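# Carry tube rack through self-closing door to desk

## Task

Move the tube rack from the counter, through the door that swings shut by itself, onto the desk. At the end the rack must stand upright with each tube seated all the way down in a hole, and the door must be closed. Either or both robots may be used. It fails if the rack or any tube touches the floor, or if a robot tips over or is left leaning. Finish by releasing the rack and moving the robots away from it.

## Robot and tools

Robots: r1 and r2 are identical Hello Robot Stretch 3 units. Each has a two-wheel differential base with a passive omni wheel at the rear, a lift that rides up a mast, and a telescoping arm that extends to the robot's right side. At the arm's end is a wrist (yaw, pitch, roll) with a two-finger gripper. The gripper can only move forward if the base drives. The base is 0.33 m long and 0.34 m wide; spins pivot about the point midway between the drive wheels, 0.05 m behind the front edge. Stowed (arm in, wrist folded) the wrist pokes up to 0.06 m past the right side and a spin sweeps radius 0.28 m; an unfolded, level gripper reaches beyond that.

Frames: the base frame sits on the floor between the drive wheels, x forward, y left, z up. Each robot reports everything in its own frame, so where the robots are relative to each other is only visible in images, lidar_m, wrist_depth_mm and head_depth_mm. hand_pose is in the base frame, located where closed fingertips meet; with wrist joints at zero its x points up, y back along the arm toward the mast, z toward the rear. The odometry frame is the base frame at scene start; base_odometry counts wheel rotation (slip included), heading positive to the left, -3.142 to 3.142.

execute_actions: arguments actions (a list holding one action object, or empty to just read state and images) and cameras (list of camera names; null, omitted or ["all"] gives all, [] gives none). Camera names: r1_head_camera, r1_nav_camera, r1_wrist_camera, r2_head_camera, r2_nav_camera, r2_wrist_camera. The action object has keys "r1" and/or "r2"; each may contain base, joints, contact_limits. base holds exactly one command, relative to where the base last reported itself: translate_m, a straight drive offset in metres, -1 to 1, forward positive (no sideways motion); or rotate_rad, an in-place turn offset in radians, -3.2 to 3.2, counter-clockwise (left) positive. joints holds absolute targets by name, each a single number: lift_m 0 to 1.1 (arm height); arm_m 0 to 0.52 (extension); wrist_yaw_rad -1.345 to 4.42 (0 along the arm, positive toward the front, 3.0 folded over the base); wrist_pitch_rad -1.57 to 0.451 (0 level, negative tips fingers down); wrist_roll_rad -2.911 to 2.911 (0 fingers side by side, level); gripper_m -0.089 to 0.179 (larger is wider; the real fingertip gap is smaller by 0.007 near closed and 0.025 wide open, and is zero below 0.007); head_pan_rad -3.953 to 1.73 (0 ahead, positive left, -1.57 along the arm); head_tilt_rad -1.53 to 0.419 (negative looks down). Done tolerances: lift and arm ±0.004, gripper ±0.004, yaw/roll/head ±0.02, pitch ±0.05. contact_limits takes {"arm_m": effort} in percent, 1 to 100: arm motion halts with contact_stop once its effort reaches that value (negative when retracting), and the cap also limits holding force until the next action. All motions in an action start at once; none runs past 15 s. A robot, base or joint left out may still be driving toward an earlier target without its status saying so. Any unknown key or out-of-range number rejects the whole call. If a result reports a stop, later calls in that same reply are skipped. The simulation keeps running while you think.

wait: seconds, 0 to 10; commands nothing and returns state and images. zoom_image: camera plus region [x0, y0, x1, y1] in pixels of that camera's latest full image, origin top-left, at most 504 by 504. finished_scene: scene number; irreversible, and the goal must already hold and stay held.

Result lines: base_status and joint_status give how each motion ended: done (for the base, wheels turned the commanded amount even if slipping), off_target (stopped short, may still push), contact_stop, time_out, torque_fault (after the last three the old target is dropped). on_its_own covers uncommanded parts; its "held at" is the held target, not the position. motor_effort is percent of maximum, positive toward higher joint values, with the peak of the last action in brackets; readings carry fixed bias and noise, and an at-rest value outside its rest range suggests pushing or loading. Positive wheel effort pushes forward. lidar_m: 12 distances in metres from the base origin, 30-degree sectors, first straight ahead then counter-clockwise (4th left, 7th behind, 10th right), scanning a plane 0.17 m up, range 0.15 to 12, "-" for nothing; misses glass, its own robot and thin legs, sees the other robot; the mast and low lift hide parts of sectors 5, 6, 9, 10. wrist_depth_mm is a 7x7 grid of median depths in mm from top-left, 45 to 1000; head_depth_mm likewise for the sideways head image, 280 to 4000. base_tilt in degrees, forward and right positive, with up to about 4 degrees of fixed bias. turned_by_wheels and turned_by_imu give turn since the last result. The pictures line lists cameras in image order. Camera calibration gives K and T_world_to_cam from the carrying robot's base frame.

Speed: the base goes up to 0.30 m/s and 1.9 rad/s only with lift_m below 0.30, arm_m below 0.03 and wrist_yaw_rad above 2.54; otherwise 0.10 m/s and 0.63 rad/s.

Gripper: to grasp, command gripper_m below the object's width (lower squeezes harder, but a stall guard eases off, so heavy items may slip); to release, command at least 0.02 above where the fingers made contact. Neither the reading nor done confirms a hold. Re-squeezing needs a different value.

Avoid: robots pressing into each other (fails the run; once bases touch, any further millimetres press hard). Two robots sharing a load drift apart by up to 2.5 cm per metre, which can tip one. Fold or unfold the wrist only with lift_m 0.32 to 0.95, wrist_pitch_rad -0.4 and roll near 0; after folding, lift may go down to 0.25. With yaw below -0.4 keep pitch at -0.5 or lower. Pushing on something rigid with the gripper above about 0.45 m, pushing again after a contact_stop, driving while gripping something fixed, or snagging furniture (especially reversing) can tip a robot; back out in small steps, pull the gripper free, and if still leaning drop lift_m to about 0.2. Arm and lift go slack after contact_stop, so loads can sag. Wrist servos overloaded for seconds shut off for 10 s. Loose objects may occasionally get nudged; avoid drops, slams and hard hits.

Each tool is called as name([rows], argument=value, ...), one row to a line, values as JSON.

## Session

execute_actions(actions=[])

Scene clock: 0.00 s.
r1.base_odometry: x=+0.000 y=+0.000 heading=+0.000 (m, m, rad; r1's odometry frame)
r1.turned_by_wheels: +0.000 (rad since the last result)
r1.turned_by_imu: +0.000 (rad since the last result)
r1.base_tilt: forward=-2.5 right=-0.9 (deg)
r1.lidar_m: 2.37 1.56 1.26 0.84 0.79 0.79 0.86 0.80 0.81 1.03 1.82 1.86
r1.head_depth_mm: 1710 2024 2045 2021 2019 2029 2003 / 1704 2237 2266 2252 2252 2243 2186 / 1692 2436 2550 2529 2551 2495 2313 / 1687 2470 2913 2937 2937 2896 2347 / 1666 2410 3463 3371 3366 3307 2340 / 1675 2405 3271 3207 2789 2460 2386 / 1648 2256 3039 2987 2819 2271 2246
r1.base_status: not commanded
r1.joint_positions: lift_m=+0.514 arm_m=+0.003 wrist_yaw_rad=+3.055 wrist_pitch_rad=-0.431 wrist_roll_rad=-0.015 gripper_m=+0.037 head_pan_rad=-0.018 head_tilt_rad=-0.011
r1.joint_status: not commanded
r1.motor_effort: left_wheel=-1 right_wheel=+0 lift_m=+28 arm_m=+1 wrist_yaw_rad=+0 wrist_pitch_rad=+7 wrist_roll_rad=+0 gripper_m=-1 head_pan_rad=+0 head_tilt_rad=+3 (%)
r1.hand_pose: x=-0.0019 y=+0.0742 z=+0.5236 quat_wxyz=(+0.181, +0.691, +0.123, +0.689) (m; r1's base frame)
r1.wrist_depth_mm: 618 - 847 - - - - / 644 - 909 - - - - / 666 751 967 - - - - / 701 797 - - - - - / 744 859 - 971 - 924 952 / 774 809 - 808 825 798 807 / 720 711 - 696 694 684 684
r2.base_odometry: x=+0.000 y=+0.000 heading=+0.000 (m, m, rad; r2's odometry frame)
r2.turned_by_wheels: +0.000 (rad since the last result)
r2.turned_by_imu: +0.000 (rad since the last result)
r2.base_tilt: forward=+2.8 right=+1.1 (deg)
r2.lidar_m: 1.56 2.17 1.76 1.74 0.91 0.75 0.74 0.82 0.89 0.88 0.96 1.50
r2.head_depth_mm: 2042 2171 2184 2202 2229 1553 1901 / 2050 2208 2242 2241 2292 2299 1748 / 2046 2227 2265 2291 2303 2331 1984 / 2024 2285 2308 2333 2367 2385 1993 / 2020 2327 2350 2371 2395 2427 2026 / 2012 2370 2378 2423 2463 2497 2016 / 1991 2401 2450 2490 2500 2528 2023
r2.base_status: not commanded
r2.joint_positions: lift_m=+0.551 arm_m=+0.002 wrist_yaw_rad=+3.133 wrist_pitch_rad=-0.567 wrist_roll_rad=+0.014 gripper_m=+0.037 head_pan_rad=-0.001 head_tilt_rad=+0.001
r2.joint_status: not commanded
r2.motor_effort: left_wheel=-1 right_wheel=+0 lift_m=+28 arm_m=+0 wrist_yaw_rad=+0 wrist_pitch_rad=+6 wrist_roll_rad=+0 gripper_m=-1 head_pan_rad=+0 head_tilt_rad=+1 (%)
r2.hand_pose: x=-0.0195 y=+0.0557 z=+0.5319 quat_wxyz=(+0.202, +0.684, +0.194, +0.674) (m; r2's base frame)
r2.wrist_depth_mm: 714 985 - - - - - / 727 - - - - - - / 746 - - - - - - / 822 935 943 944 946 950 973 / 793 823 819 828 840 813 818 / 714 715 711 706 725 724 723 / 637 631 - - 639 639 645
pictures: r1_head_camera (sideways: a quarter turn clockwise sets it upright), r1_nav_camera (sideways: a quarter turn counterclockwise sets it upright), r1_wrist_camera, r2_head_camera (sideways: a quarter turn clockwise sets it upright), r2_nav_camera (sideways: a quarter turn counterclockwise sets it upright), r2_wrist_camera
camera_calibration (this result's frames):
r1_head_camera: T_world_to_cam=[[0.0381171, 0.0407949, -0.99844, 1.32104], [0.0657371, 0.9969, 0.0432416, -0.0555633], [0.997109, -0.0672828, 0.0353172, -0.0991823], [0, 0, 0, 1]] pos_world=[0.052194, -0.00517382, 1.32488]
r1_nav_camera: T_world_to_cam=[[0.00564655, 0.00185646, 0.999982, -1.2644], [0.00499135, -0.999986, 0.00182829, 0.0500343], [0.999972, 0.00498094, -0.00565574, -0.0440172], [0, 0, 0, 1]] pos_world=[0.0509057, 0.0526001, 1.26404]
r1_wrist_camera: T_world_to_cam=[[0.995296, -0.0956057, 0.0156909, 0.00205285], [-0.0412646, -0.564845, -0.824165, 0.508951], [0.0876577, 0.81964, -0.566133, 0.404173], [0, 0, 0, 1]] pos_world=[-0.0164705, -0.043602, 0.648243]
r2_head_camera: T_world_to_cam=[[-0.0281143, 0.00307532, -0.9996, 1.32471], [0.00294525, 0.999991, 0.00299369, 0.000631092], [0.9996, -0.00285991, -0.0281231, -0.0146534], [0, 0, 0, 1]] pos_world=[0.0518889, -0.00474691, 1.32377]
r2_nav_camera: T_world_to_cam=[[-0.0174558, -0.0250457, 0.999534, -1.25496], [0.0452395, -0.998682, -0.0242343, 0.082333], [0.998824, 0.0447953, 0.0185658, -0.0772926], [0, 0, 0, 1]] pos_world=[0.0515707, 0.0542554, 1.25781]
r2_wrist_camera: T_world_to_cam=[[0.999878, -0.01188, -0.0101845, 0.0240231], [-0.015618, -0.717427, -0.696459, 0.435968], [0.000967298, 0.696533, -0.717524, 0.507347], [0, 0, 0, 1]] pos_world=[-0.0177019, -0.0403234, 0.667913]
Images, in order (width x height): r1_head_camera 896x504, r1_nav_camera 672x504, r1_wrist_camera 644x364, r2_head_camera 896x504, r2_nav_camera 672x504, r2_wrist_camera 644x364.

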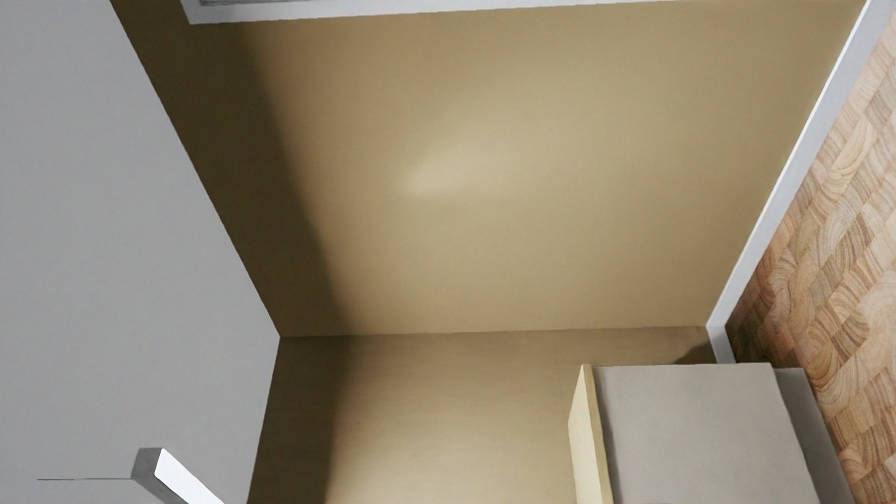

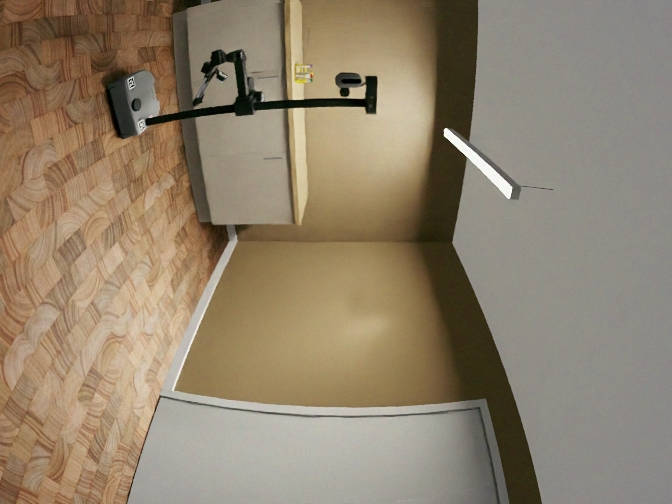

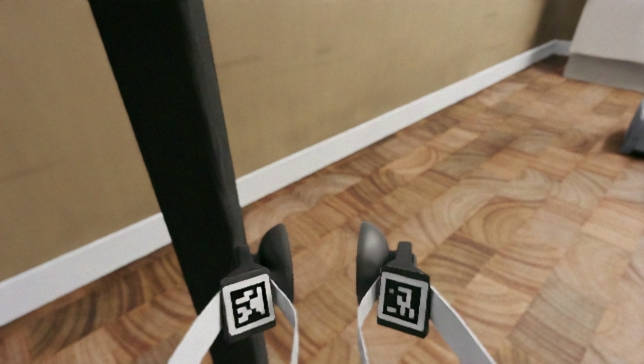

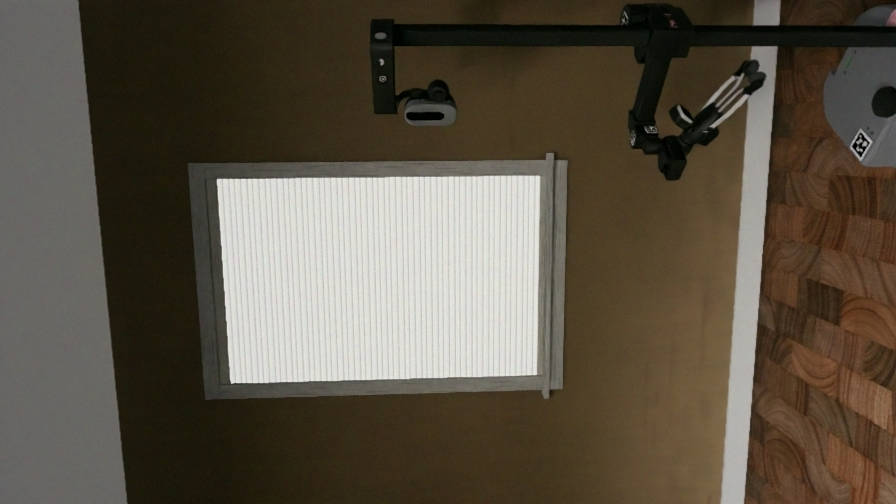

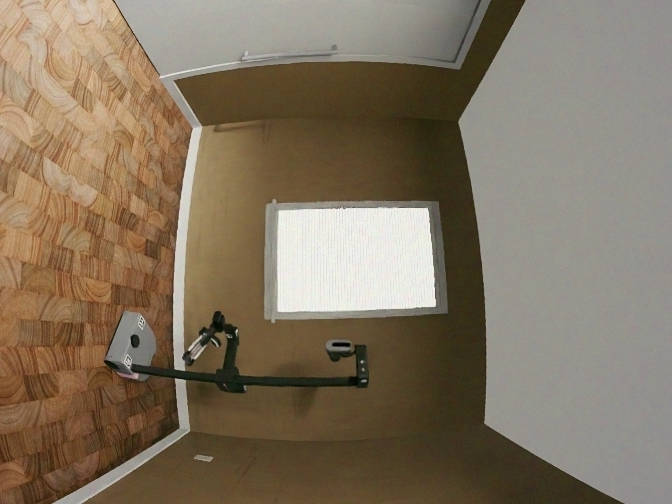

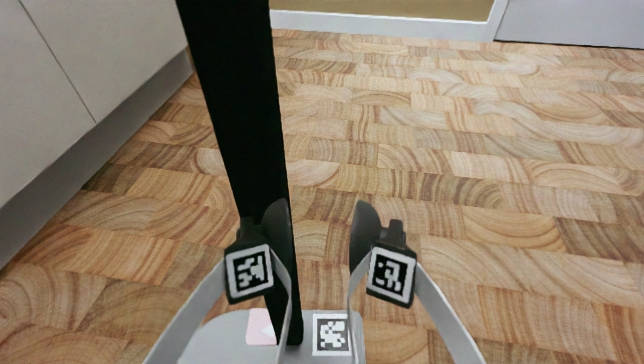

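execute_actions([
  {"r1":{"base":{"rotate_rad":-0.93},"joints":{"lift_m":0.9,"head_pan_rad":-1.57,"head_tilt_rad":-0.5}},"r2":{"base":{"translate_m":-0.2},"joints":{"lift_m":0.94,"wrist_pitch_rad":-0.4,"head_pan_rad":-1.6,"head_tilt_rad":-0.5}}},
], cameras=[])

execute_actions([
  {"r1":{"base":{"translate_m":0.9},"joints":{"wrist_yaw_rad":0,"gripper_m":0.08}},"r2":{"base":{"rotate_rad":-1.75},"joints":{"wrist_yaw_rad":0,"gripper_m":0.175}}},
], cameras=[])

execute_actions([
  {"r1":{"base":{"rotate_rad":1.58},"joints":{"wrist_pitch_rad":0,"arm_m":0.2}},"r2":{"joints":{"wrist_pitch_rad":0}}},
])

Scene clock: 14.60 s.
r1.base_odometry: x=+0.000 y=+0.000 heading=-0.930 (m, m, rad; r1's odometry frame)
r1.turned_by_wheels: -0.930 (rad since the last result)
r1.turned_by_imu: -0.918 (rad since the last result)
r1.base_tilt: forward=-2.4 right=-0.9 (deg)
r1.lidar_m: 1.83 1.91 2.40 1.75 1.10 0.81 0.78 0.82 0.83 0.80 0.83 1.14
r1.head_depth_mm: 650 706 764 842 930 1048 - / 646 701 763 843 927 1039 1149 / 646 697 763 833 924 1038 1157 / 643 696 762 833 924 1038 1155 / 643 692 756 830 915 1033 1151 / 640 686 747 819 916 1025 1167 / 626 684 744 815 890 1021 1157
r1.base_status: done
r1.joint_positions: lift_m=+0.900 arm_m=+0.003 wrist_yaw_rad=+3.055 wrist_pitch_rad=-0.432 wrist_roll_rad=-0.015 gripper_m=+0.037 head_pan_rad=-1.563 head_tilt_rad=-0.494
r1.joint_status: all done
r1.motor_effort: left_wheel=+3(11) right_wheel=-2(5) lift_m=+33(36) arm_m=+1(0) wrist_yaw_rad=+0(0) wrist_pitch_rad=+7(7) wrist_roll_rad=+0(0) gripper_m=+0(1) head_pan_rad=-5(51) head_tilt_rad=-3(33) (%)
r1.hand_pose: x=-0.0019 y=+0.0742 z=+0.9094 quat_wxyz=(+0.181, +0.691, +0.123, +0.689) (m; r1's base frame)
r1.wrist_depth_mm: - - - - - - - / - - - - - - - / - - - - - - - / - - - - - - - / - - - - - - - / - - - - - - - / - - - - - - -
r2.base_odometry: x=-0.200 y=+0.000 heading=+0.000 (m, m, rad; r2's odometry frame)
r2.turned_by_wheels: +0.000 (rad since the last result)
r2.turned_by_imu: +0.001 (rad since the last result)
r2.base_tilt: forward=+2.9 right=+1.3 (deg)
r2.lidar_m: 1.65 2.20 1.79 1.31 0.67 0.55 0.55 0.60 0.85 0.85 0.93 1.44
r2.head_depth_mm: 664 727 802 895 1002 - - / 671 737 814 912 1028 1142 - / 681 747 826 924 1051 1164 - / 689 757 841 946 1070 1204 - / 700 768 854 956 1094 1233 - / 708 780 868 978 1115 1285 - / 718 792 882 991 1143 1332 1255
r2.base_status: done
r2.joint_positions: lift_m=+0.940 arm_m=+0.002 wrist_yaw_rad=+3.133 wrist_pitch_rad=-0.417 wrist_roll_rad=+0.014 gripper_m=+0.037 head_pan_rad=-1.593 head_tilt_rad=-0.494
r2.joint_status: all done
r2.motor_effort: left_wheel=+0(7) right_wheel=+0(4) lift_m=+34(35) arm_m=+0(0) wrist_yaw_rad=-1(0) wrist_pitch_rad=+8(8) wrist_roll_rad=+0(0) gripper_m=-2(1) head_pan_rad=-2(34) head_tilt_rad=-2(22) (%)
r2.hand_pose: x=-0.0194 y=+0.0771 z=+0.9525 quat_wxyz=(+0.151, +0.697, +0.143, +0.687) (m; r2's base frame)
r2.wrist_depth_mm: 763 769 - - - - - / 529 740 - - - - - / 538 746 - - - - - / 558 777 - - - - - / 578 801 - - - - - / 571 810 - - - - - / 599 781 - - - - -
pictures: none
No camera images: the call's "cameras" was empty. Leave "cameras" out to get every camera's image.

Scene clock: 24.83 s.
r1.base_odometry: x=+0.538 y=-0.721 heading=-0.930 (m, m, rad; r1's odometry frame)
r1.turned_by_wheels: +0.000 (rad since the last result)
r1.turned_by_imu: +0.007 (rad since the last result)
r1.base_tilt: forward=-2.3 right=-1.1 (deg)
r1.lidar_m: 0.93 0.98 1.35 2.31 2.36 1.74 1.68 1.13 0.83 0.81 0.84 0.97
r1.head_depth_mm: 654 706 771 845 942 1054 - / 651 708 765 844 941 1053 1174 / 648 705 765 841 940 1030 - / 648 700 764 837 935 1029 - / 645 697 752 825 934 1049 1184 / 646 702 767 842 932 1038 1179 / 648 702 766 835 928 1037 1176
r1.base_status: done
r1.joint_positions: lift_m=+0.900 arm_m=+0.003 wrist_yaw_rad=+0.002 wrist_pitch_rad=-0.432 wrist_roll_rad=-0.015 gripper_m=+0.080 head_pan_rad=-1.563 head_tilt_rad=-0.494
r1.joint_status: all done
r1.motor_effort: left_wheel=+3(10) right_wheel=-2(2) lift_m=+32(32) arm_m=+1(0) wrist_yaw_rad=-2(4) wrist_pitch_rad=+7(7) wrist_roll_rad=+0(0) gripper_m=+0(80) head_pan_rad=-4(5) head_tilt_rad=-2(3) (%)
r1.hand_pose: x=-0.0210 y=-0.3703 z=+0.9094 quat_wxyz=(+0.696, +0.154, -0.685, -0.150) (m; r1's base frame)
r1.wrist_depth_mm: 513 518 508 512 511 513 526 / 553 558 548 556 558 563 552 / 592 593 596 598 612 592 606 / 662 676 675 673 673 672 685 / 739 735 723 738 726 757 762 / 815 814 836 846 852 841 872 / 924 947 955 969 965 982 940
r2.base_odometry: x=-0.200 y=+0.000 heading=-1.750 (m, m, rad; r2's odometry frame)
r2.turned_by_wheels: -1.750 (rad since the last result)
r2.turned_by_imu: -1.745 (rad since the last result)
r2.base_tilt: forward=+2.7 right=+1.2 (deg)
r2.lidar_m: 0.85 0.87 1.18 2.59 2.57 1.85 1.77 0.78 0.57 0.55 0.56 0.77
r2.head_depth_mm: 973 1071 1073 734 650 - - / 966 1063 1081 736 666 740 - / 964 1061 1085 692 625 - - / 961 1051 1096 696 628 - 950 / 956 1045 1101 714 658 763 911 / 951 1041 1109 749 655 759 902 / 947 1038 1093 753 654 756 897
r2.base_status: done
r2.joint_positions: lift_m=+0.940 arm_m=+0.002 wrist_yaw_rad=+0.002 wrist_pitch_rad=-0.417 wrist_roll_rad=+0.014 gripper_m=+0.175 head_pan_rad=-1.593 head_tilt_rad=-0.494
r2.joint_status: all done
r2.motor_effort: left_wheel=+3(8) right_wheel=-4(9) lift_m=+34(35) arm_m=+0(1) wrist_yaw_rad=-2(4) wrist_pitch_rad=+8(8) wrist_roll_rad=+0(0) gripper_m=+0(84) head_pan_rad=-3(2) head_tilt_rad=-2(2) (%)
r2.hand_pose: x=-0.0211 y=-0.3719 z=+0.9525 quat_wxyz=(+0.687, +0.146, -0.696, -0.147) (m; r2's base frame)
r2.wrist_depth_mm: 828 737 779 370 786 785 771 / 472 469 471 408 480 481 485 / 337 340 343 342 346 346 349 / 373 371 375 369 372 368 368 / 426 419 425 422 424 412 423 / 490 504 494 493 498 507 482 / 627 599 597 597 601 595 587
pictures: none
No camera images: the call's "cameras" was empty. Leave "cameras" out to get every camera's image.

Scene clock: 28.33 s.
r1.base_odometry: x=+0.538 y=-0.721 heading=+0.650 (m, m, rad; r1's odometry frame)
r1.turned_by_wheels: +1.580 (rad since the last result)
r1.turned_by_imu: +1.564 (rad since the last result)
r1.base_tilt: forward=-2.4 right=-0.9 (deg)
r1.lidar_m: 2.31 1.79 1.73 1.68 1.12 0.83 0.81 0.84 0.97 0.93 0.98 1.36
r1.head_depth_mm: 765 832 900 990 - - 1319 / 766 829 903 981 - 1279 1328 / 761 821 902 971 - 1274 1323 / 768 820 889 963 - 1248 1319 / 766 819 901 991 1095 1228 1318 / 766 824 901 990 1096 1228 1315 / 761 826 896 982 1091 1225 1318
r1.base_status: done
r1.joint_positions: lift_m=+0.900 arm_m=+0.200 wrist_yaw_rad=+0.001 wrist_pitch_rad=-0.022 wrist_roll_rad=-0.015 gripper_m=+0.080 head_pan_rad=-1.563 head_tilt_rad=-0.494
r1.joint_status: all done
r1.motor_effort: left_wheel=-3(10) right_wheel=+1(5) lift_m=+33(32) arm_m=+4(4) wrist_yaw_rad=-1(2) wrist_pitch_rad=+12(12) wrist_roll_rad=+0(1) gripper_m=-1(0) head_pan_rad=-5(4) head_tilt_rad=-2(3) (%)
r1.hand_pose: x=-0.0213 y=-0.6003 z=+1.0088 quat_wxyz=(+0.713, +0.008, -0.701, -0.008) (m; r1's base frame)
r1.wrist_depth_mm: 476 472 471 464 471 470 471 / 490 485 476 476 479 483 480 / 499 491 497 484 496 497 492 / 510 506 514 496 503 505 510 / 523 529 526 508 510 514 520 / 538 537 550 528 529 547 532 / 548 566 548 550 562 556 548
r2.base_odometry: x=-0.200 y=+0.000 heading=-1.750 (m, m, rad; r2's odometry frame)
r2.turned_by_wheels: +0.000 (rad since the last result)
r2.turned_by_imu: +0.000 (rad since the last result)
r2.base_tilt: forward=+2.9 right=+1.4 (deg)
r2.lidar_m: 0.85 0.87 1.17 2.59 2.56 1.86 1.78 0.78 0.57 0.54 0.57 0.77
r2.head_depth_mm: 975 1071 1079 734 669 - - / 969 1062 1082 738 669 - - / 964 1059 1089 691 - - - / 958 1050 1094 694 628 - 927 / 955 1048 1105 721 659 765 910 / 950 1042 1103 751 664 757 903 / 950 1039 1099 751 652 756 896
r2.base_status: not commanded
r2.joint_positions: lift_m=+0.940 arm_m=+0.002 wrist_yaw_rad=+0.002 wrist_pitch_rad=-0.021 wrist_roll_rad=+0.014 gripper_m=+0.175 head_pan_rad=-1.593 head_tilt_rad=-0.494
r2.joint_status: all done
r2.motor_effort: left_wheel=+3(3) right_wheel=-3(3) lift_m=+35(34) arm_m=+0(1) wrist_yaw_rad=-2(2) wrist_pitch_rad=+9(9) wrist_roll_rad=+0(0) gripper_m=+0(1) head_pan_rad=-4(4) head_tilt_rad=-2(2) (%)
r2.hand_pose: x=-0.0210 y=-0.4031 z=+1.0490 quat_wxyz=(+0.702, +0.008, -0.712, -0.007) (m; r2's base frame)
r2.wrist_depth_mm: 868 862 864 862 890 874 871 / 886 893 901 925 902 899 918 / 939 932 958 930 932 950 969 / 950 815 817 436 834 856 898 / 489 514 495 435 507 550 519 / 368 349 359 358 363 356 385 / 360 327 330 330 329 329 329
pictures: r1_head_camera (sideways: a quarter turn clockwise sets it upright), r1_nav_camera (sideways: a quarter turn counterclockwise sets it upright), r1_wrist_camera, r2_head_camera (sideways: a quarter turn clockwise sets it upright), r2_nav_camera (sideways: a quarter turn counterclockwise sets it upright), r2_wrist_camera
camera_calibration (this result's frames):
r1_head_camera: T_world_to_cam=[[0.0382014, 0.431382, -0.90136, 1.19404], [0.99837, -0.0547493, 0.0161104, -0.0259115], [-0.0423991, -0.900506, -0.432771, 0.51643], [0, 0, 0, 1]] pos_world=[0.00215147, -0.0514574, 1.30017]
r1_nav_camera: T_world_to_cam=[[0.00552779, -0.469826, 0.882742, -1.11116], [-0.999542, -0.0288745, -0.00910879, 0.0703985], [0.0297682, -0.882287, -0.46977, 0.565974], [0, 0, 0, 1]] pos_world=[0.0596604, -0.0206693, 1.24739]
r1_wrist_camera: T_world_to_cam=[[-0.99985, 0.0134292, 0.010926, -0.0229754], [-0.00815333, 0.191474, -0.981464, 1.14043], [-0.0152724, -0.981406, -0.191335, -0.228067], [0, 0, 0, 1]] pos_world=[-0.0171567, -0.441879, 1.0759]
r2_head_camera: T_world_to_cam=[[0.0141645, 0.499509, -0.866193, 1.15016], [0.999685, -0.0250435, 0.00190555, -0.00403079], [-0.0207406, -0.865947, -0.499706, 0.605346], [0, 0, 0, 1]] pos_world=[0.000293386, -0.050418, 1.29876]
r2_nav_camera: T_world_to_cam=[[-0.0353006, -0.458926, 0.887773, -1.10873], [-0.999027, -0.00728306, -0.0434893, 0.113749], [0.0264241, -0.888444, -0.458223, 0.549221], [0, 0, 0, 1]] pos_world=[0.0599865, -0.0200451, 1.24091]
r2_wrist_camera: T_world_to_cam=[[-0.999935, -0.00447245, -0.0104662, -0.0133902], [0.00900741, 0.251181, -0.967898, 1.14262], [0.00695779, -0.96793, -0.251125, 0.0378736], [0, 0, 0, 1]] pos_world=[-0.0239449, -0.250405, 1.11531]
Images, in order (width x height): r1_head_camera 896x504, r1_nav_camera 672x504, r1_wrist_camera 644x364, r2_head_camera 896x504, r2_nav_camera 672x504, r2_wrist_camera 644x364.

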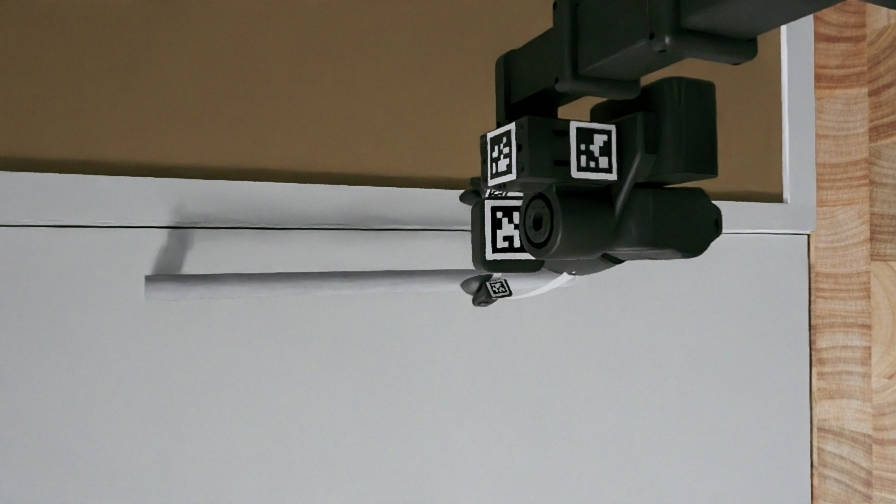

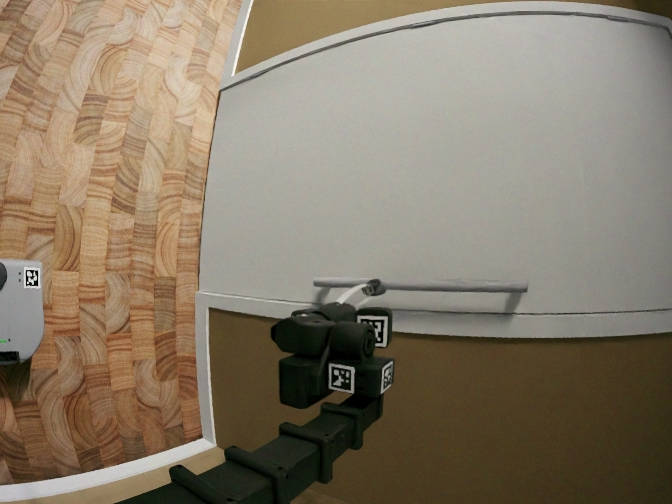

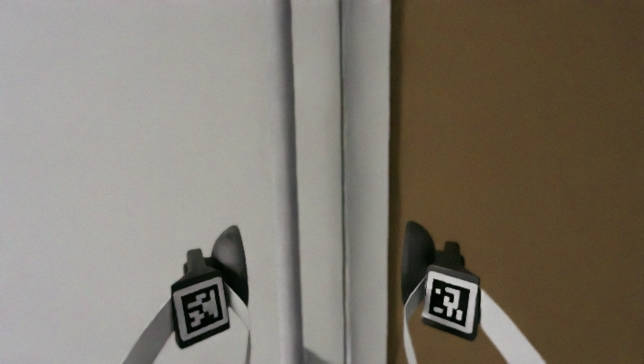

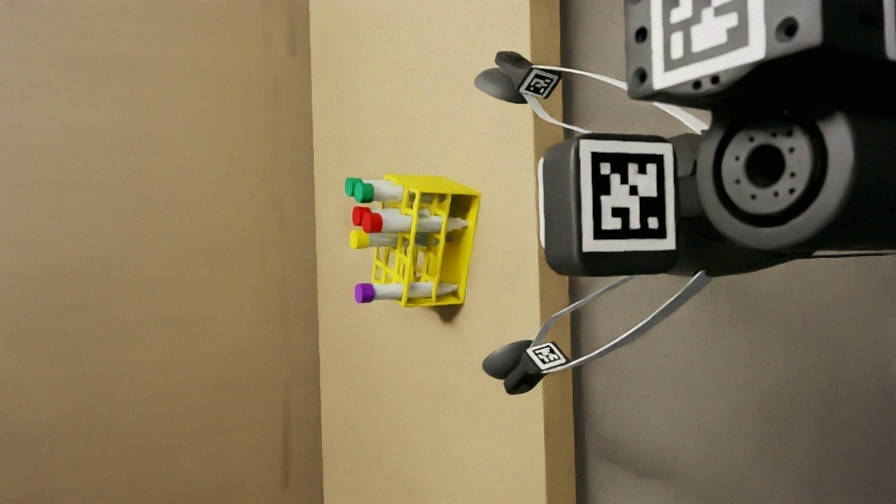

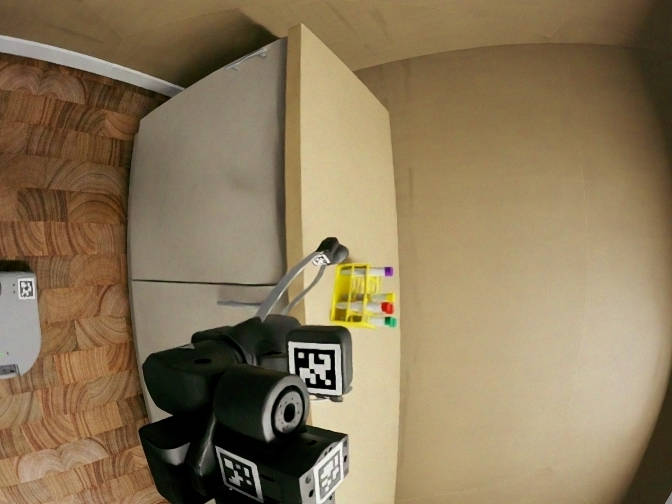

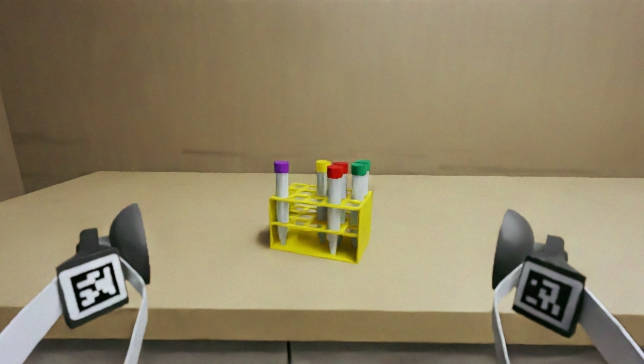

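execute_actions([
  {"r1":{"base":{"translate_m":0.045},"joints":{"gripper_m":0.1}},"r2":{"base":{"translate_m":0.185},"joints":{"lift_m":0.875,"gripper_m":0.179}}},
], cameras=[])

execute_actions([
  {"r1":{"joints":{"arm_m":0.52}},"r2":{"base":{"rotate_rad":-0.27},"joints":{"arm_m":0.15}}},
], cameras=[])

execute_actions([
  {"r1":{"joints":{"gripper_m":-0.03}}},
], cameras=[])

execute_actions([
  {"r1":{"joints":{"arm_m":0.4}}},
], cameras=["r1_wrist_camera","r2_wrist_camera"])

Scene clock: 42.60 s.
r1.base_odometry: x=+0.574 y=-0.694 heading=+0.650 (m, m, rad; r1's odometry frame)
r1.turned_by_wheels: +0.000 (rad since the last result)
r1.turned_by_imu: +0.002 (rad since the last result)
r1.base_tilt: forward=-2.5 right=-0.9 (deg)
r1.lidar_m: 2.27 1.85 1.73 1.68 1.19 0.88 0.85 0.89 0.97 0.93 0.99 1.35
r1.head_depth_mm: 768 834 908 993 - - 1319 / 768 835 907 980 - 1285 1328 / 759 826 903 965 - 1259 1321 / 768 820 892 967 - 1255 1327 / 769 830 902 992 1100 1229 1320 / 765 828 900 991 1096 1236 1321 / 768 827 899 987 1094 1220 1310
r1.base_status: done
r1.joint_positions: lift_m=+0.900 arm_m=+0.200 wrist_yaw_rad=+0.001 wrist_pitch_rad=-0.022 wrist_roll_rad=-0.015 gripper_m=+0.100 head_pan_rad=-1.563 head_tilt_rad=-0.494
r1.joint_status: all done
r1.motor_effort: left_wheel=-4(6) right_wheel=+2(5) lift_m=+32(32) arm_m=+4(4) wrist_yaw_rad=-1(0) wrist_pitch_rad=+12(12) wrist_roll_rad=+0(0) gripper_m=+0(72) head_pan_rad=-5(5) head_tilt_rad=-3(3) (%)
r1.hand_pose: x=-0.0213 y=-0.6003 z=+1.0088 quat_wxyz=(+0.713, +0.008, -0.701, -0.008) (m; r1's base frame)
r1.wrist_depth_mm: 475 477 476 476 471 472 473 / 486 484 489 483 474 485 483 / 496 505 495 494 484 492 500 / 514 514 506 507 505 506 512 / 528 523 529 522 513 521 517 / 536 547 543 535 521 531 530 / 557 549 563 552 545 568 546
r2.base_odometry: x=-0.233 y=-0.182 heading=-1.750 (m, m, rad; r2's odometry frame)
r2.turned_by_wheels: +0.000 (rad since the last result)
r2.turned_by_imu: +0.001 (rad since the last result)
r2.base_tilt: forward=+2.7 right=+1.4 (deg)
r2.lidar_m: 0.66 0.69 0.92 2.38 2.68 2.06 1.96 0.78 0.57 0.54 0.56 0.69
r2.head_depth_mm: 968 1065 1075 673 666 775 - / 965 1061 1081 698 624 773 - / 962 1053 1088 739 663 - - / 957 1051 1095 743 661 730 934 / 953 1044 1099 746 631 760 906 / 948 1040 1102 749 652 757 900 / 945 1034 1097 750 635 755 895
r2.base_status: done
r2.joint_positions: lift_m=+0.875 arm_m=+0.002 wrist_yaw_rad=+0.002 wrist_pitch_rad=-0.019 wrist_roll_rad=+0.014 gripper_m=+0.179 head_pan_rad=-1.593 head_tilt_rad=-0.494
r2.joint_status: all done
r2.motor_effort: left_wheel=+2(8) right_wheel=-4(4) lift_m=+22(32) arm_m=+0(0) wrist_yaw_rad=-2(2) wrist_pitch_rad=+9(9) wrist_roll_rad=+0(0) gripper_m=+0(30) head_pan_rad=-3(2) head_tilt_rad=-2(2) (%)
r2.hand_pose: x=-0.0210 y=-0.4032 z=+0.9849 quat_wxyz=(+0.702, +0.008, -0.712, -0.007) (m; r2's base frame)
r2.wrist_depth_mm: 824 863 877 869 874 865 885 / 831 880 902 902 922 920 920 / 838 935 931 922 930 934 951 / 721 548 558 567 476 438 596 / 336 353 342 347 347 380 354 / 308 312 315 313 314 313 312 / 360 357 353 358 352 354 356
pictures: none
No camera images: the call's "cameras" was empty. Leave "cameras" out to get every camera's image.

Scene clock: 46.17 s.
r1.base_odometry: x=+0.574 y=-0.694 heading=+0.650 (m, m, rad; r1's odometry frame)
r1.turned_by_wheels: +0.000 (rad since the last result)
r1.turned_by_imu: +0.001 (rad since the last result)
r1.base_tilt: forward=-2.5 right=-1.0 (deg)
r1.lidar_m: 2.27 1.85 1.73 1.68 1.18 0.88 0.85 0.89 0.97 0.93 0.98 1.35
r1.head_depth_mm: 766 831 908 995 - - 1286 / 765 833 904 965 1119 1233 1322 / 761 828 887 1011 1099 1229 1321 / 767 822 892 1014 1096 1227 1325 / 766 828 902 996 1098 1226 1331 / 766 826 905 989 1094 1222 1311 / 766 827 905 992 1090 1223 1324
r1.base_status: not commanded
r1.joint_positions: lift_m=+0.900 arm_m=+0.520 wrist_yaw_rad=+0.001 wrist_pitch_rad=-0.022 wrist_roll_rad=-0.015 gripper_m=+0.100 head_pan_rad=-1.563 head_tilt_rad=-0.494
r1.joint_status: all done
r1.motor_effort: left_wheel=-4(3) right_wheel=+2(2) lift_m=+33(32) arm_m=+4(6) wrist_yaw_rad=-1(0) wrist_pitch_rad=+12(12) wrist_roll_rad=+0(0) gripper_m=+0(1) head_pan_rad=-4(5) head_tilt_rad=-2(3) (%)
r1.hand_pose: x=-0.0213 y=-0.9203 z=+1.0089 quat_wxyz=(+0.713, +0.008, -0.701, -0.008) (m; r1's base frame)
r1.wrist_depth_mm: 173 172 172 96 171 162 158 / 177 176 176 99 176 164 162 / 182 182 181 101 180 168 167 / 185 186 185 104 185 173 172 / 193 191 190 107 189 177 177 / 197 197 196 110 193 180 182 / 203 202 202 113 201 189 198
r2.base_odometry: x=-0.233 y=-0.182 heading=-2.020 (m, m, rad; r2's odometry frame)
r2.turned_by_wheels: -0.270 (rad since the last result)
r2.turned_by_imu: -0.269 (rad since the last result)
r2.base_tilt: forward=+2.9 right=+1.2 (deg)
r2.lidar_m: 0.66 0.66 0.75 1.26 2.00 1.98 1.96 1.13 0.64 0.54 0.54 0.62
r2.head_depth_mm: 1108 1225 1074 735 - - 1184 / 1074 1187 1083 771 - - 1084 / 1036 1140 1085 737 - - 1010 / 1005 1106 1093 718 - 807 945 / 976 1068 1103 745 661 758 889 / 944 1031 1089 749 632 720 838 / 921 1000 1052 752 611 688 796
r2.base_status: done
r2.joint_positions: lift_m=+0.875 arm_m=+0.150 wrist_yaw_rad=+0.001 wrist_pitch_rad=-0.019 wrist_roll_rad=+0.014 gripper_m=+0.179 head_pan_rad=-1.593 head_tilt_rad=-0.494
r2.joint_status: all done
r2.motor_effort: left_wheel=+2(8) right_wheel=-3(9) lift_m=+22(21) arm_m=+3(3) wrist_yaw_rad=-1(2) wrist_pitch_rad=+9(9) wrist_roll_rad=+0(0) gripper_m=-1(1) head_pan_rad=-2(3) head_tilt_rad=-2(2) (%)
r2.hand_pose: x=-0.0212 y=-0.5504 z=+0.9849 quat_wxyz=(+0.702, +0.007, -0.712, -0.007) (m; r2's base frame)
r2.wrist_depth_mm: 632 668 734 781 850 920 - / 660 688 735 811 882 966 - / 665 720 760 820 934 - - / 534 544 492 317 511 588 591 / 334 349 316 312 345 376 355 / - 244 246 245 247 248 262 / 183 191 191 193 207 226 288
pictures: none
No camera images: the call's "cameras" was empty. Leave "cameras" out to get every camera's image.

Scene clock: 47.97 s.
r1.base_odometry: x=+0.574 y=-0.694 heading=+0.650 (m, m, rad; r1's odometry frame)
r1.turned_by_wheels: +0.000 (rad since the last result)
r1.turned_by_imu: +0.000 (rad since the last result)
r1.base_tilt: forward=-2.5 right=-0.9 (deg)
r1.lidar_m: 2.27 1.86 1.73 1.68 1.18 0.88 0.85 0.89 0.97 0.93 0.98 1.35
r1.head_depth_mm: 770 830 909 988 - - 1289 / 765 832 899 970 1125 1236 1315 / 761 828 887 1005 1098 1238 1327 / 769 823 885 1009 1096 1234 1322 / 764 827 903 989 1101 1228 1327 / 764 827 902 990 1096 1226 1319 / 767 825 899 986 1088 1226 1313
r1.base_status: not commanded
r1.joint_positions: lift_m=+0.900 arm_m=+0.520 wrist_yaw_rad=-0.006 wrist_pitch_rad=-0.022 wrist_roll_rad=-0.015 gripper_m=-0.029 head_pan_rad=-1.563 head_tilt_rad=-0.494
r1.joint_status: all done
r1.motor_effort: left_wheel=-7(6) right_wheel=+5(5) lift_m=+32(32) arm_m=+4(5) wrist_yaw_rad=+5(5) wrist_pitch_rad=+12(12) wrist_roll_rad=+0(0) gripper_m=-28(100) head_pan_rad=-4(4) head_tilt_rad=-3(2) (%)
r1.hand_pose: x=-0.0229 y=-0.9203 z=+1.0089 quat_wxyz=(+0.713, +0.006, -0.701, -0.010) (m; r1's base frame)
r1.wrist_depth_mm: 171 171 171 96 172 160 159 / 177 176 175 98 176 165 164 / 179 180 181 101 180 169 168 / 185 184 186 104 186 171 172 / 189 191 189 107 190 177 178 / 196 195 195 110 - 183 193 / 202 201 202 113 203 186 199
r2.base_odometry: x=-0.233 y=-0.182 heading=-2.020 (m, m, rad; r2's odometry frame)
r2.turned_by_wheels: +0.000 (rad since the last result)
r2.turned_by_imu: +0.000 (rad since the last result)
r2.base_tilt: forward=+2.9 right=+1.1 (deg)
r2.lidar_m: 0.66 0.66 0.75 1.26 2.00 1.98 1.97 1.13 0.64 0.55 0.54 0.62
r2.head_depth_mm: 1108 1229 1075 734 - - 1189 / 1071 1183 1081 772 - - 1077 / 1039 1142 1087 737 - - 1011 / 1008 1099 1094 717 - 808 945 / 979 1069 1101 747 663 759 891 / 948 1028 1087 747 631 719 839 / 917 1003 1053 753 609 689 797
r2.base_status: not commanded
r2.joint_positions: lift_m=+0.875 arm_m=+0.150 wrist_yaw_rad=+0.001 wrist_pitch_rad=-0.019 wrist_roll_rad=+0.014 gripper_m=+0.179 head_pan_rad=-1.593 head_tilt_rad=-0.494
r2.joint_status: not commanded
r2.motor_effort: left_wheel=+2(2) right_wheel=-3(3) lift_m=+22(21) arm_m=+3(3) wrist_yaw_rad=-1(1) wrist_pitch_rad=+9(9) wrist_roll_rad=+0(0) gripper_m=-1(1) head_pan_rad=-2(4) head_tilt_rad=-2(2) (%)
r2.hand_pose: x=-0.0212 y=-0.5504 z=+0.9849 quat_wxyz=(+0.702, +0.007, -0.712, -0.007) (m; r2's base frame)
r2.wrist_depth_mm: 634 674 707 781 850 926 - / 644 690 742 803 867 964 - / 673 721 757 821 920 - - / 536 550 497 319 512 580 588 / 336 349 315 310 344 378 353 / - 243 245 245 245 248 261 / 182 190 191 193 207 226 290
pictures: none
No camera images: the call's "cameras" was empty. Leave "cameras" out to get every camera's image.

Scene clock: 50.23 s.
r1.base_odometry: x=+0.574 y=-0.694 heading=+0.651 (m, m, rad; r1's odometry frame)
r1.turned_by_wheels: +0.001 (rad since the last result)
r1.turned_by_imu: +0.003 (rad since the last result)
r1.base_tilt: forward=-2.4 right=-0.9 (deg)
r1.lidar_m: 2.27 1.85 1.73 1.68 1.18 0.88 0.85 0.89 0.97 0.83 0.90 1.35
r1.head_depth_mm: 768 828 906 990 - - 1278 / 763 834 904 962 1118 1236 1319 / 740 797 868 - 1083 1212 1326 / 674 710 772 - 943 1076 1230 / 678 739 807 882 981 1105 1235 / 688 745 816 895 991 1122 1250 / 694 755 825 912 1013 1142 1258
r1.base_status: not commanded
r1.joint_positions: lift_m=+0.900 arm_m=+0.400 wrist_yaw_rad=+0.033 wrist_pitch_rad=-0.023 wrist_roll_rad=-0.016 gripper_m=-0.023 head_pan_rad=-1.563 head_tilt_rad=-0.495
r1.joint_status: all done
r1.on_its_own: gripper_m is held at -0.024, not at your -0.030, by its stall guard, which is not easing now; wrist_yaw_rad is at rest, and its effort (-29) is outside its rest range (-12 to +12)
r1.motor_effort: left_wheel=+15(15) right_wheel=-12(12) lift_m=+32(32) arm_m=-3(14) wrist_yaw_rad=-29(28) wrist_pitch_rad=+13(15) wrist_roll_rad=+0(0) gripper_m=-23(28) head_pan_rad=-5(4) head_tilt_rad=-2(3) (%)
r1.hand_pose: x=-0.0131 y=-0.8008 z=+1.0086 quat_wxyz=(+0.713, +0.020, -0.701, +0.003) (m; r1's base frame)
r1.wrist_depth_mm: 206 199 190 107 175 264 274 / 212 204 195 110 181 272 280 / 220 210 200 113 184 280 288 / 225 216 206 116 190 289 298 / 232 221 213 119 194 295 305 / 239 230 223 122 198 307 314 / 249 238 228 126 208 320 322
r2.base_odometry: x=-0.233 y=-0.182 heading=-2.020 (m, m, rad; r2's odometry frame)
r2.turned_by_wheels: +0.000 (rad since the last result)
r2.turned_by_imu: +0.000 (rad since the last result)
r2.base_tilt: forward=+2.8 right=+1.5 (deg)
r2.lidar_m: 0.66 0.66 0.75 1.26 2.01 1.99 1.97 1.12 0.64 0.55 0.54 0.62
r2.head_depth_mm: 1107 1232 1071 735 - - 1185 / 1068 1189 1083 770 - - 1081 / 1039 1144 1087 736 - - 1009 / 1010 1104 1092 717 - 807 947 / 976 1069 1100 747 661 758 891 / 945 1034 1088 749 631 721 842 / 922 1002 1057 752 609 687 797
r2.base_status: not commanded
r2.joint_positions: lift_m=+0.875 arm_m=+0.150 wrist_yaw_rad=+0.001 wrist_pitch_rad=-0.019 wrist_roll_rad=+0.014 gripper_m=+0.179 head_pan_rad=-1.593 head_tilt_rad=-0.494
r2.joint_status: not commanded
r2.motor_effort: left_wheel=+2(2) right_wheel=-3(3) lift_m=+22(21) arm_m=+3(3) wrist_yaw_rad=-1(2) wrist_pitch_rad=+9(9) wrist_roll_rad=+0(0) gripper_m=-2(0) head_pan_rad=-4(3) head_tilt_rad=-2(2) (%)
r2.hand_pose: x=-0.0212 y=-0.5504 z=+0.9849 quat_wxyz=(+0.702, +0.007, -0.712, -0.007) (m; r2's base frame)
r2.wrist_depth_mm: 633 671 714 778 852 923 998 / 653 700 758 811 886 965 - / 667 713 765 813 920 - - / 534 547 488 320 506 583 588 / 335 349 315 312 345 382 356 / - 243 244 247 246 249 260 / 183 190 190 193 207 226 288
pictures: r1_wrist_camera, r2_wrist_camera
camera_calibration (this result's frames):
r1_wrist_camera: T_world_to_cam=[[-0.999764, -0.0187281, 0.0109642, -0.0378531], [-0.014351, 0.191563, -0.981375, 1.17867], [0.0162789, -0.981302, -0.191787, -0.423783], [0, 0, 0, 1]] pos_world=[-0.0140303, -0.642358, 1.07586]
r2_wrist_camera: T_world_to_cam=[[-0.999939, -0.00364494, -0.0104623, -0.0144829], [0.00922055, 0.249742, -0.968269, 1.1172], [0.00614214, -0.968306, -0.249693, -0.122341], [0, 0, 0, 1]] pos_world=[-0.0240317, -0.397527, 1.05105]
Images, in order (width x height): r1_wrist_camera 644x364, r2_wrist_camera 644x364.

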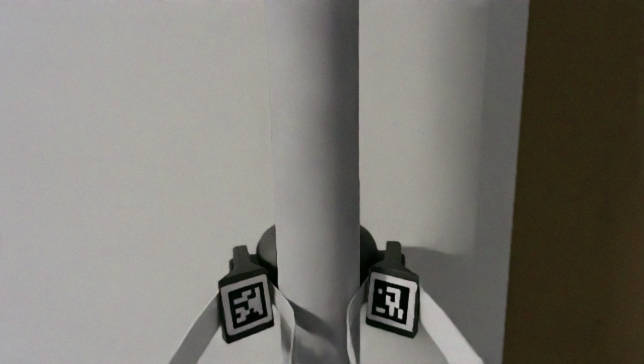

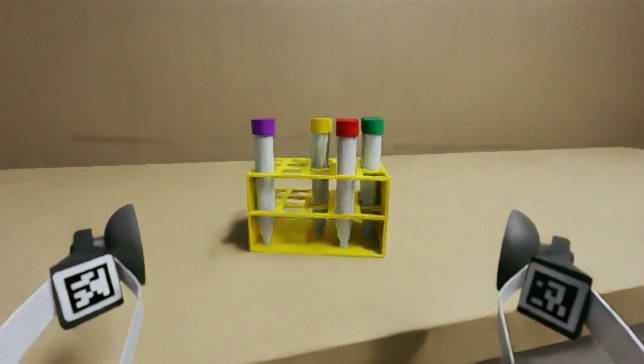

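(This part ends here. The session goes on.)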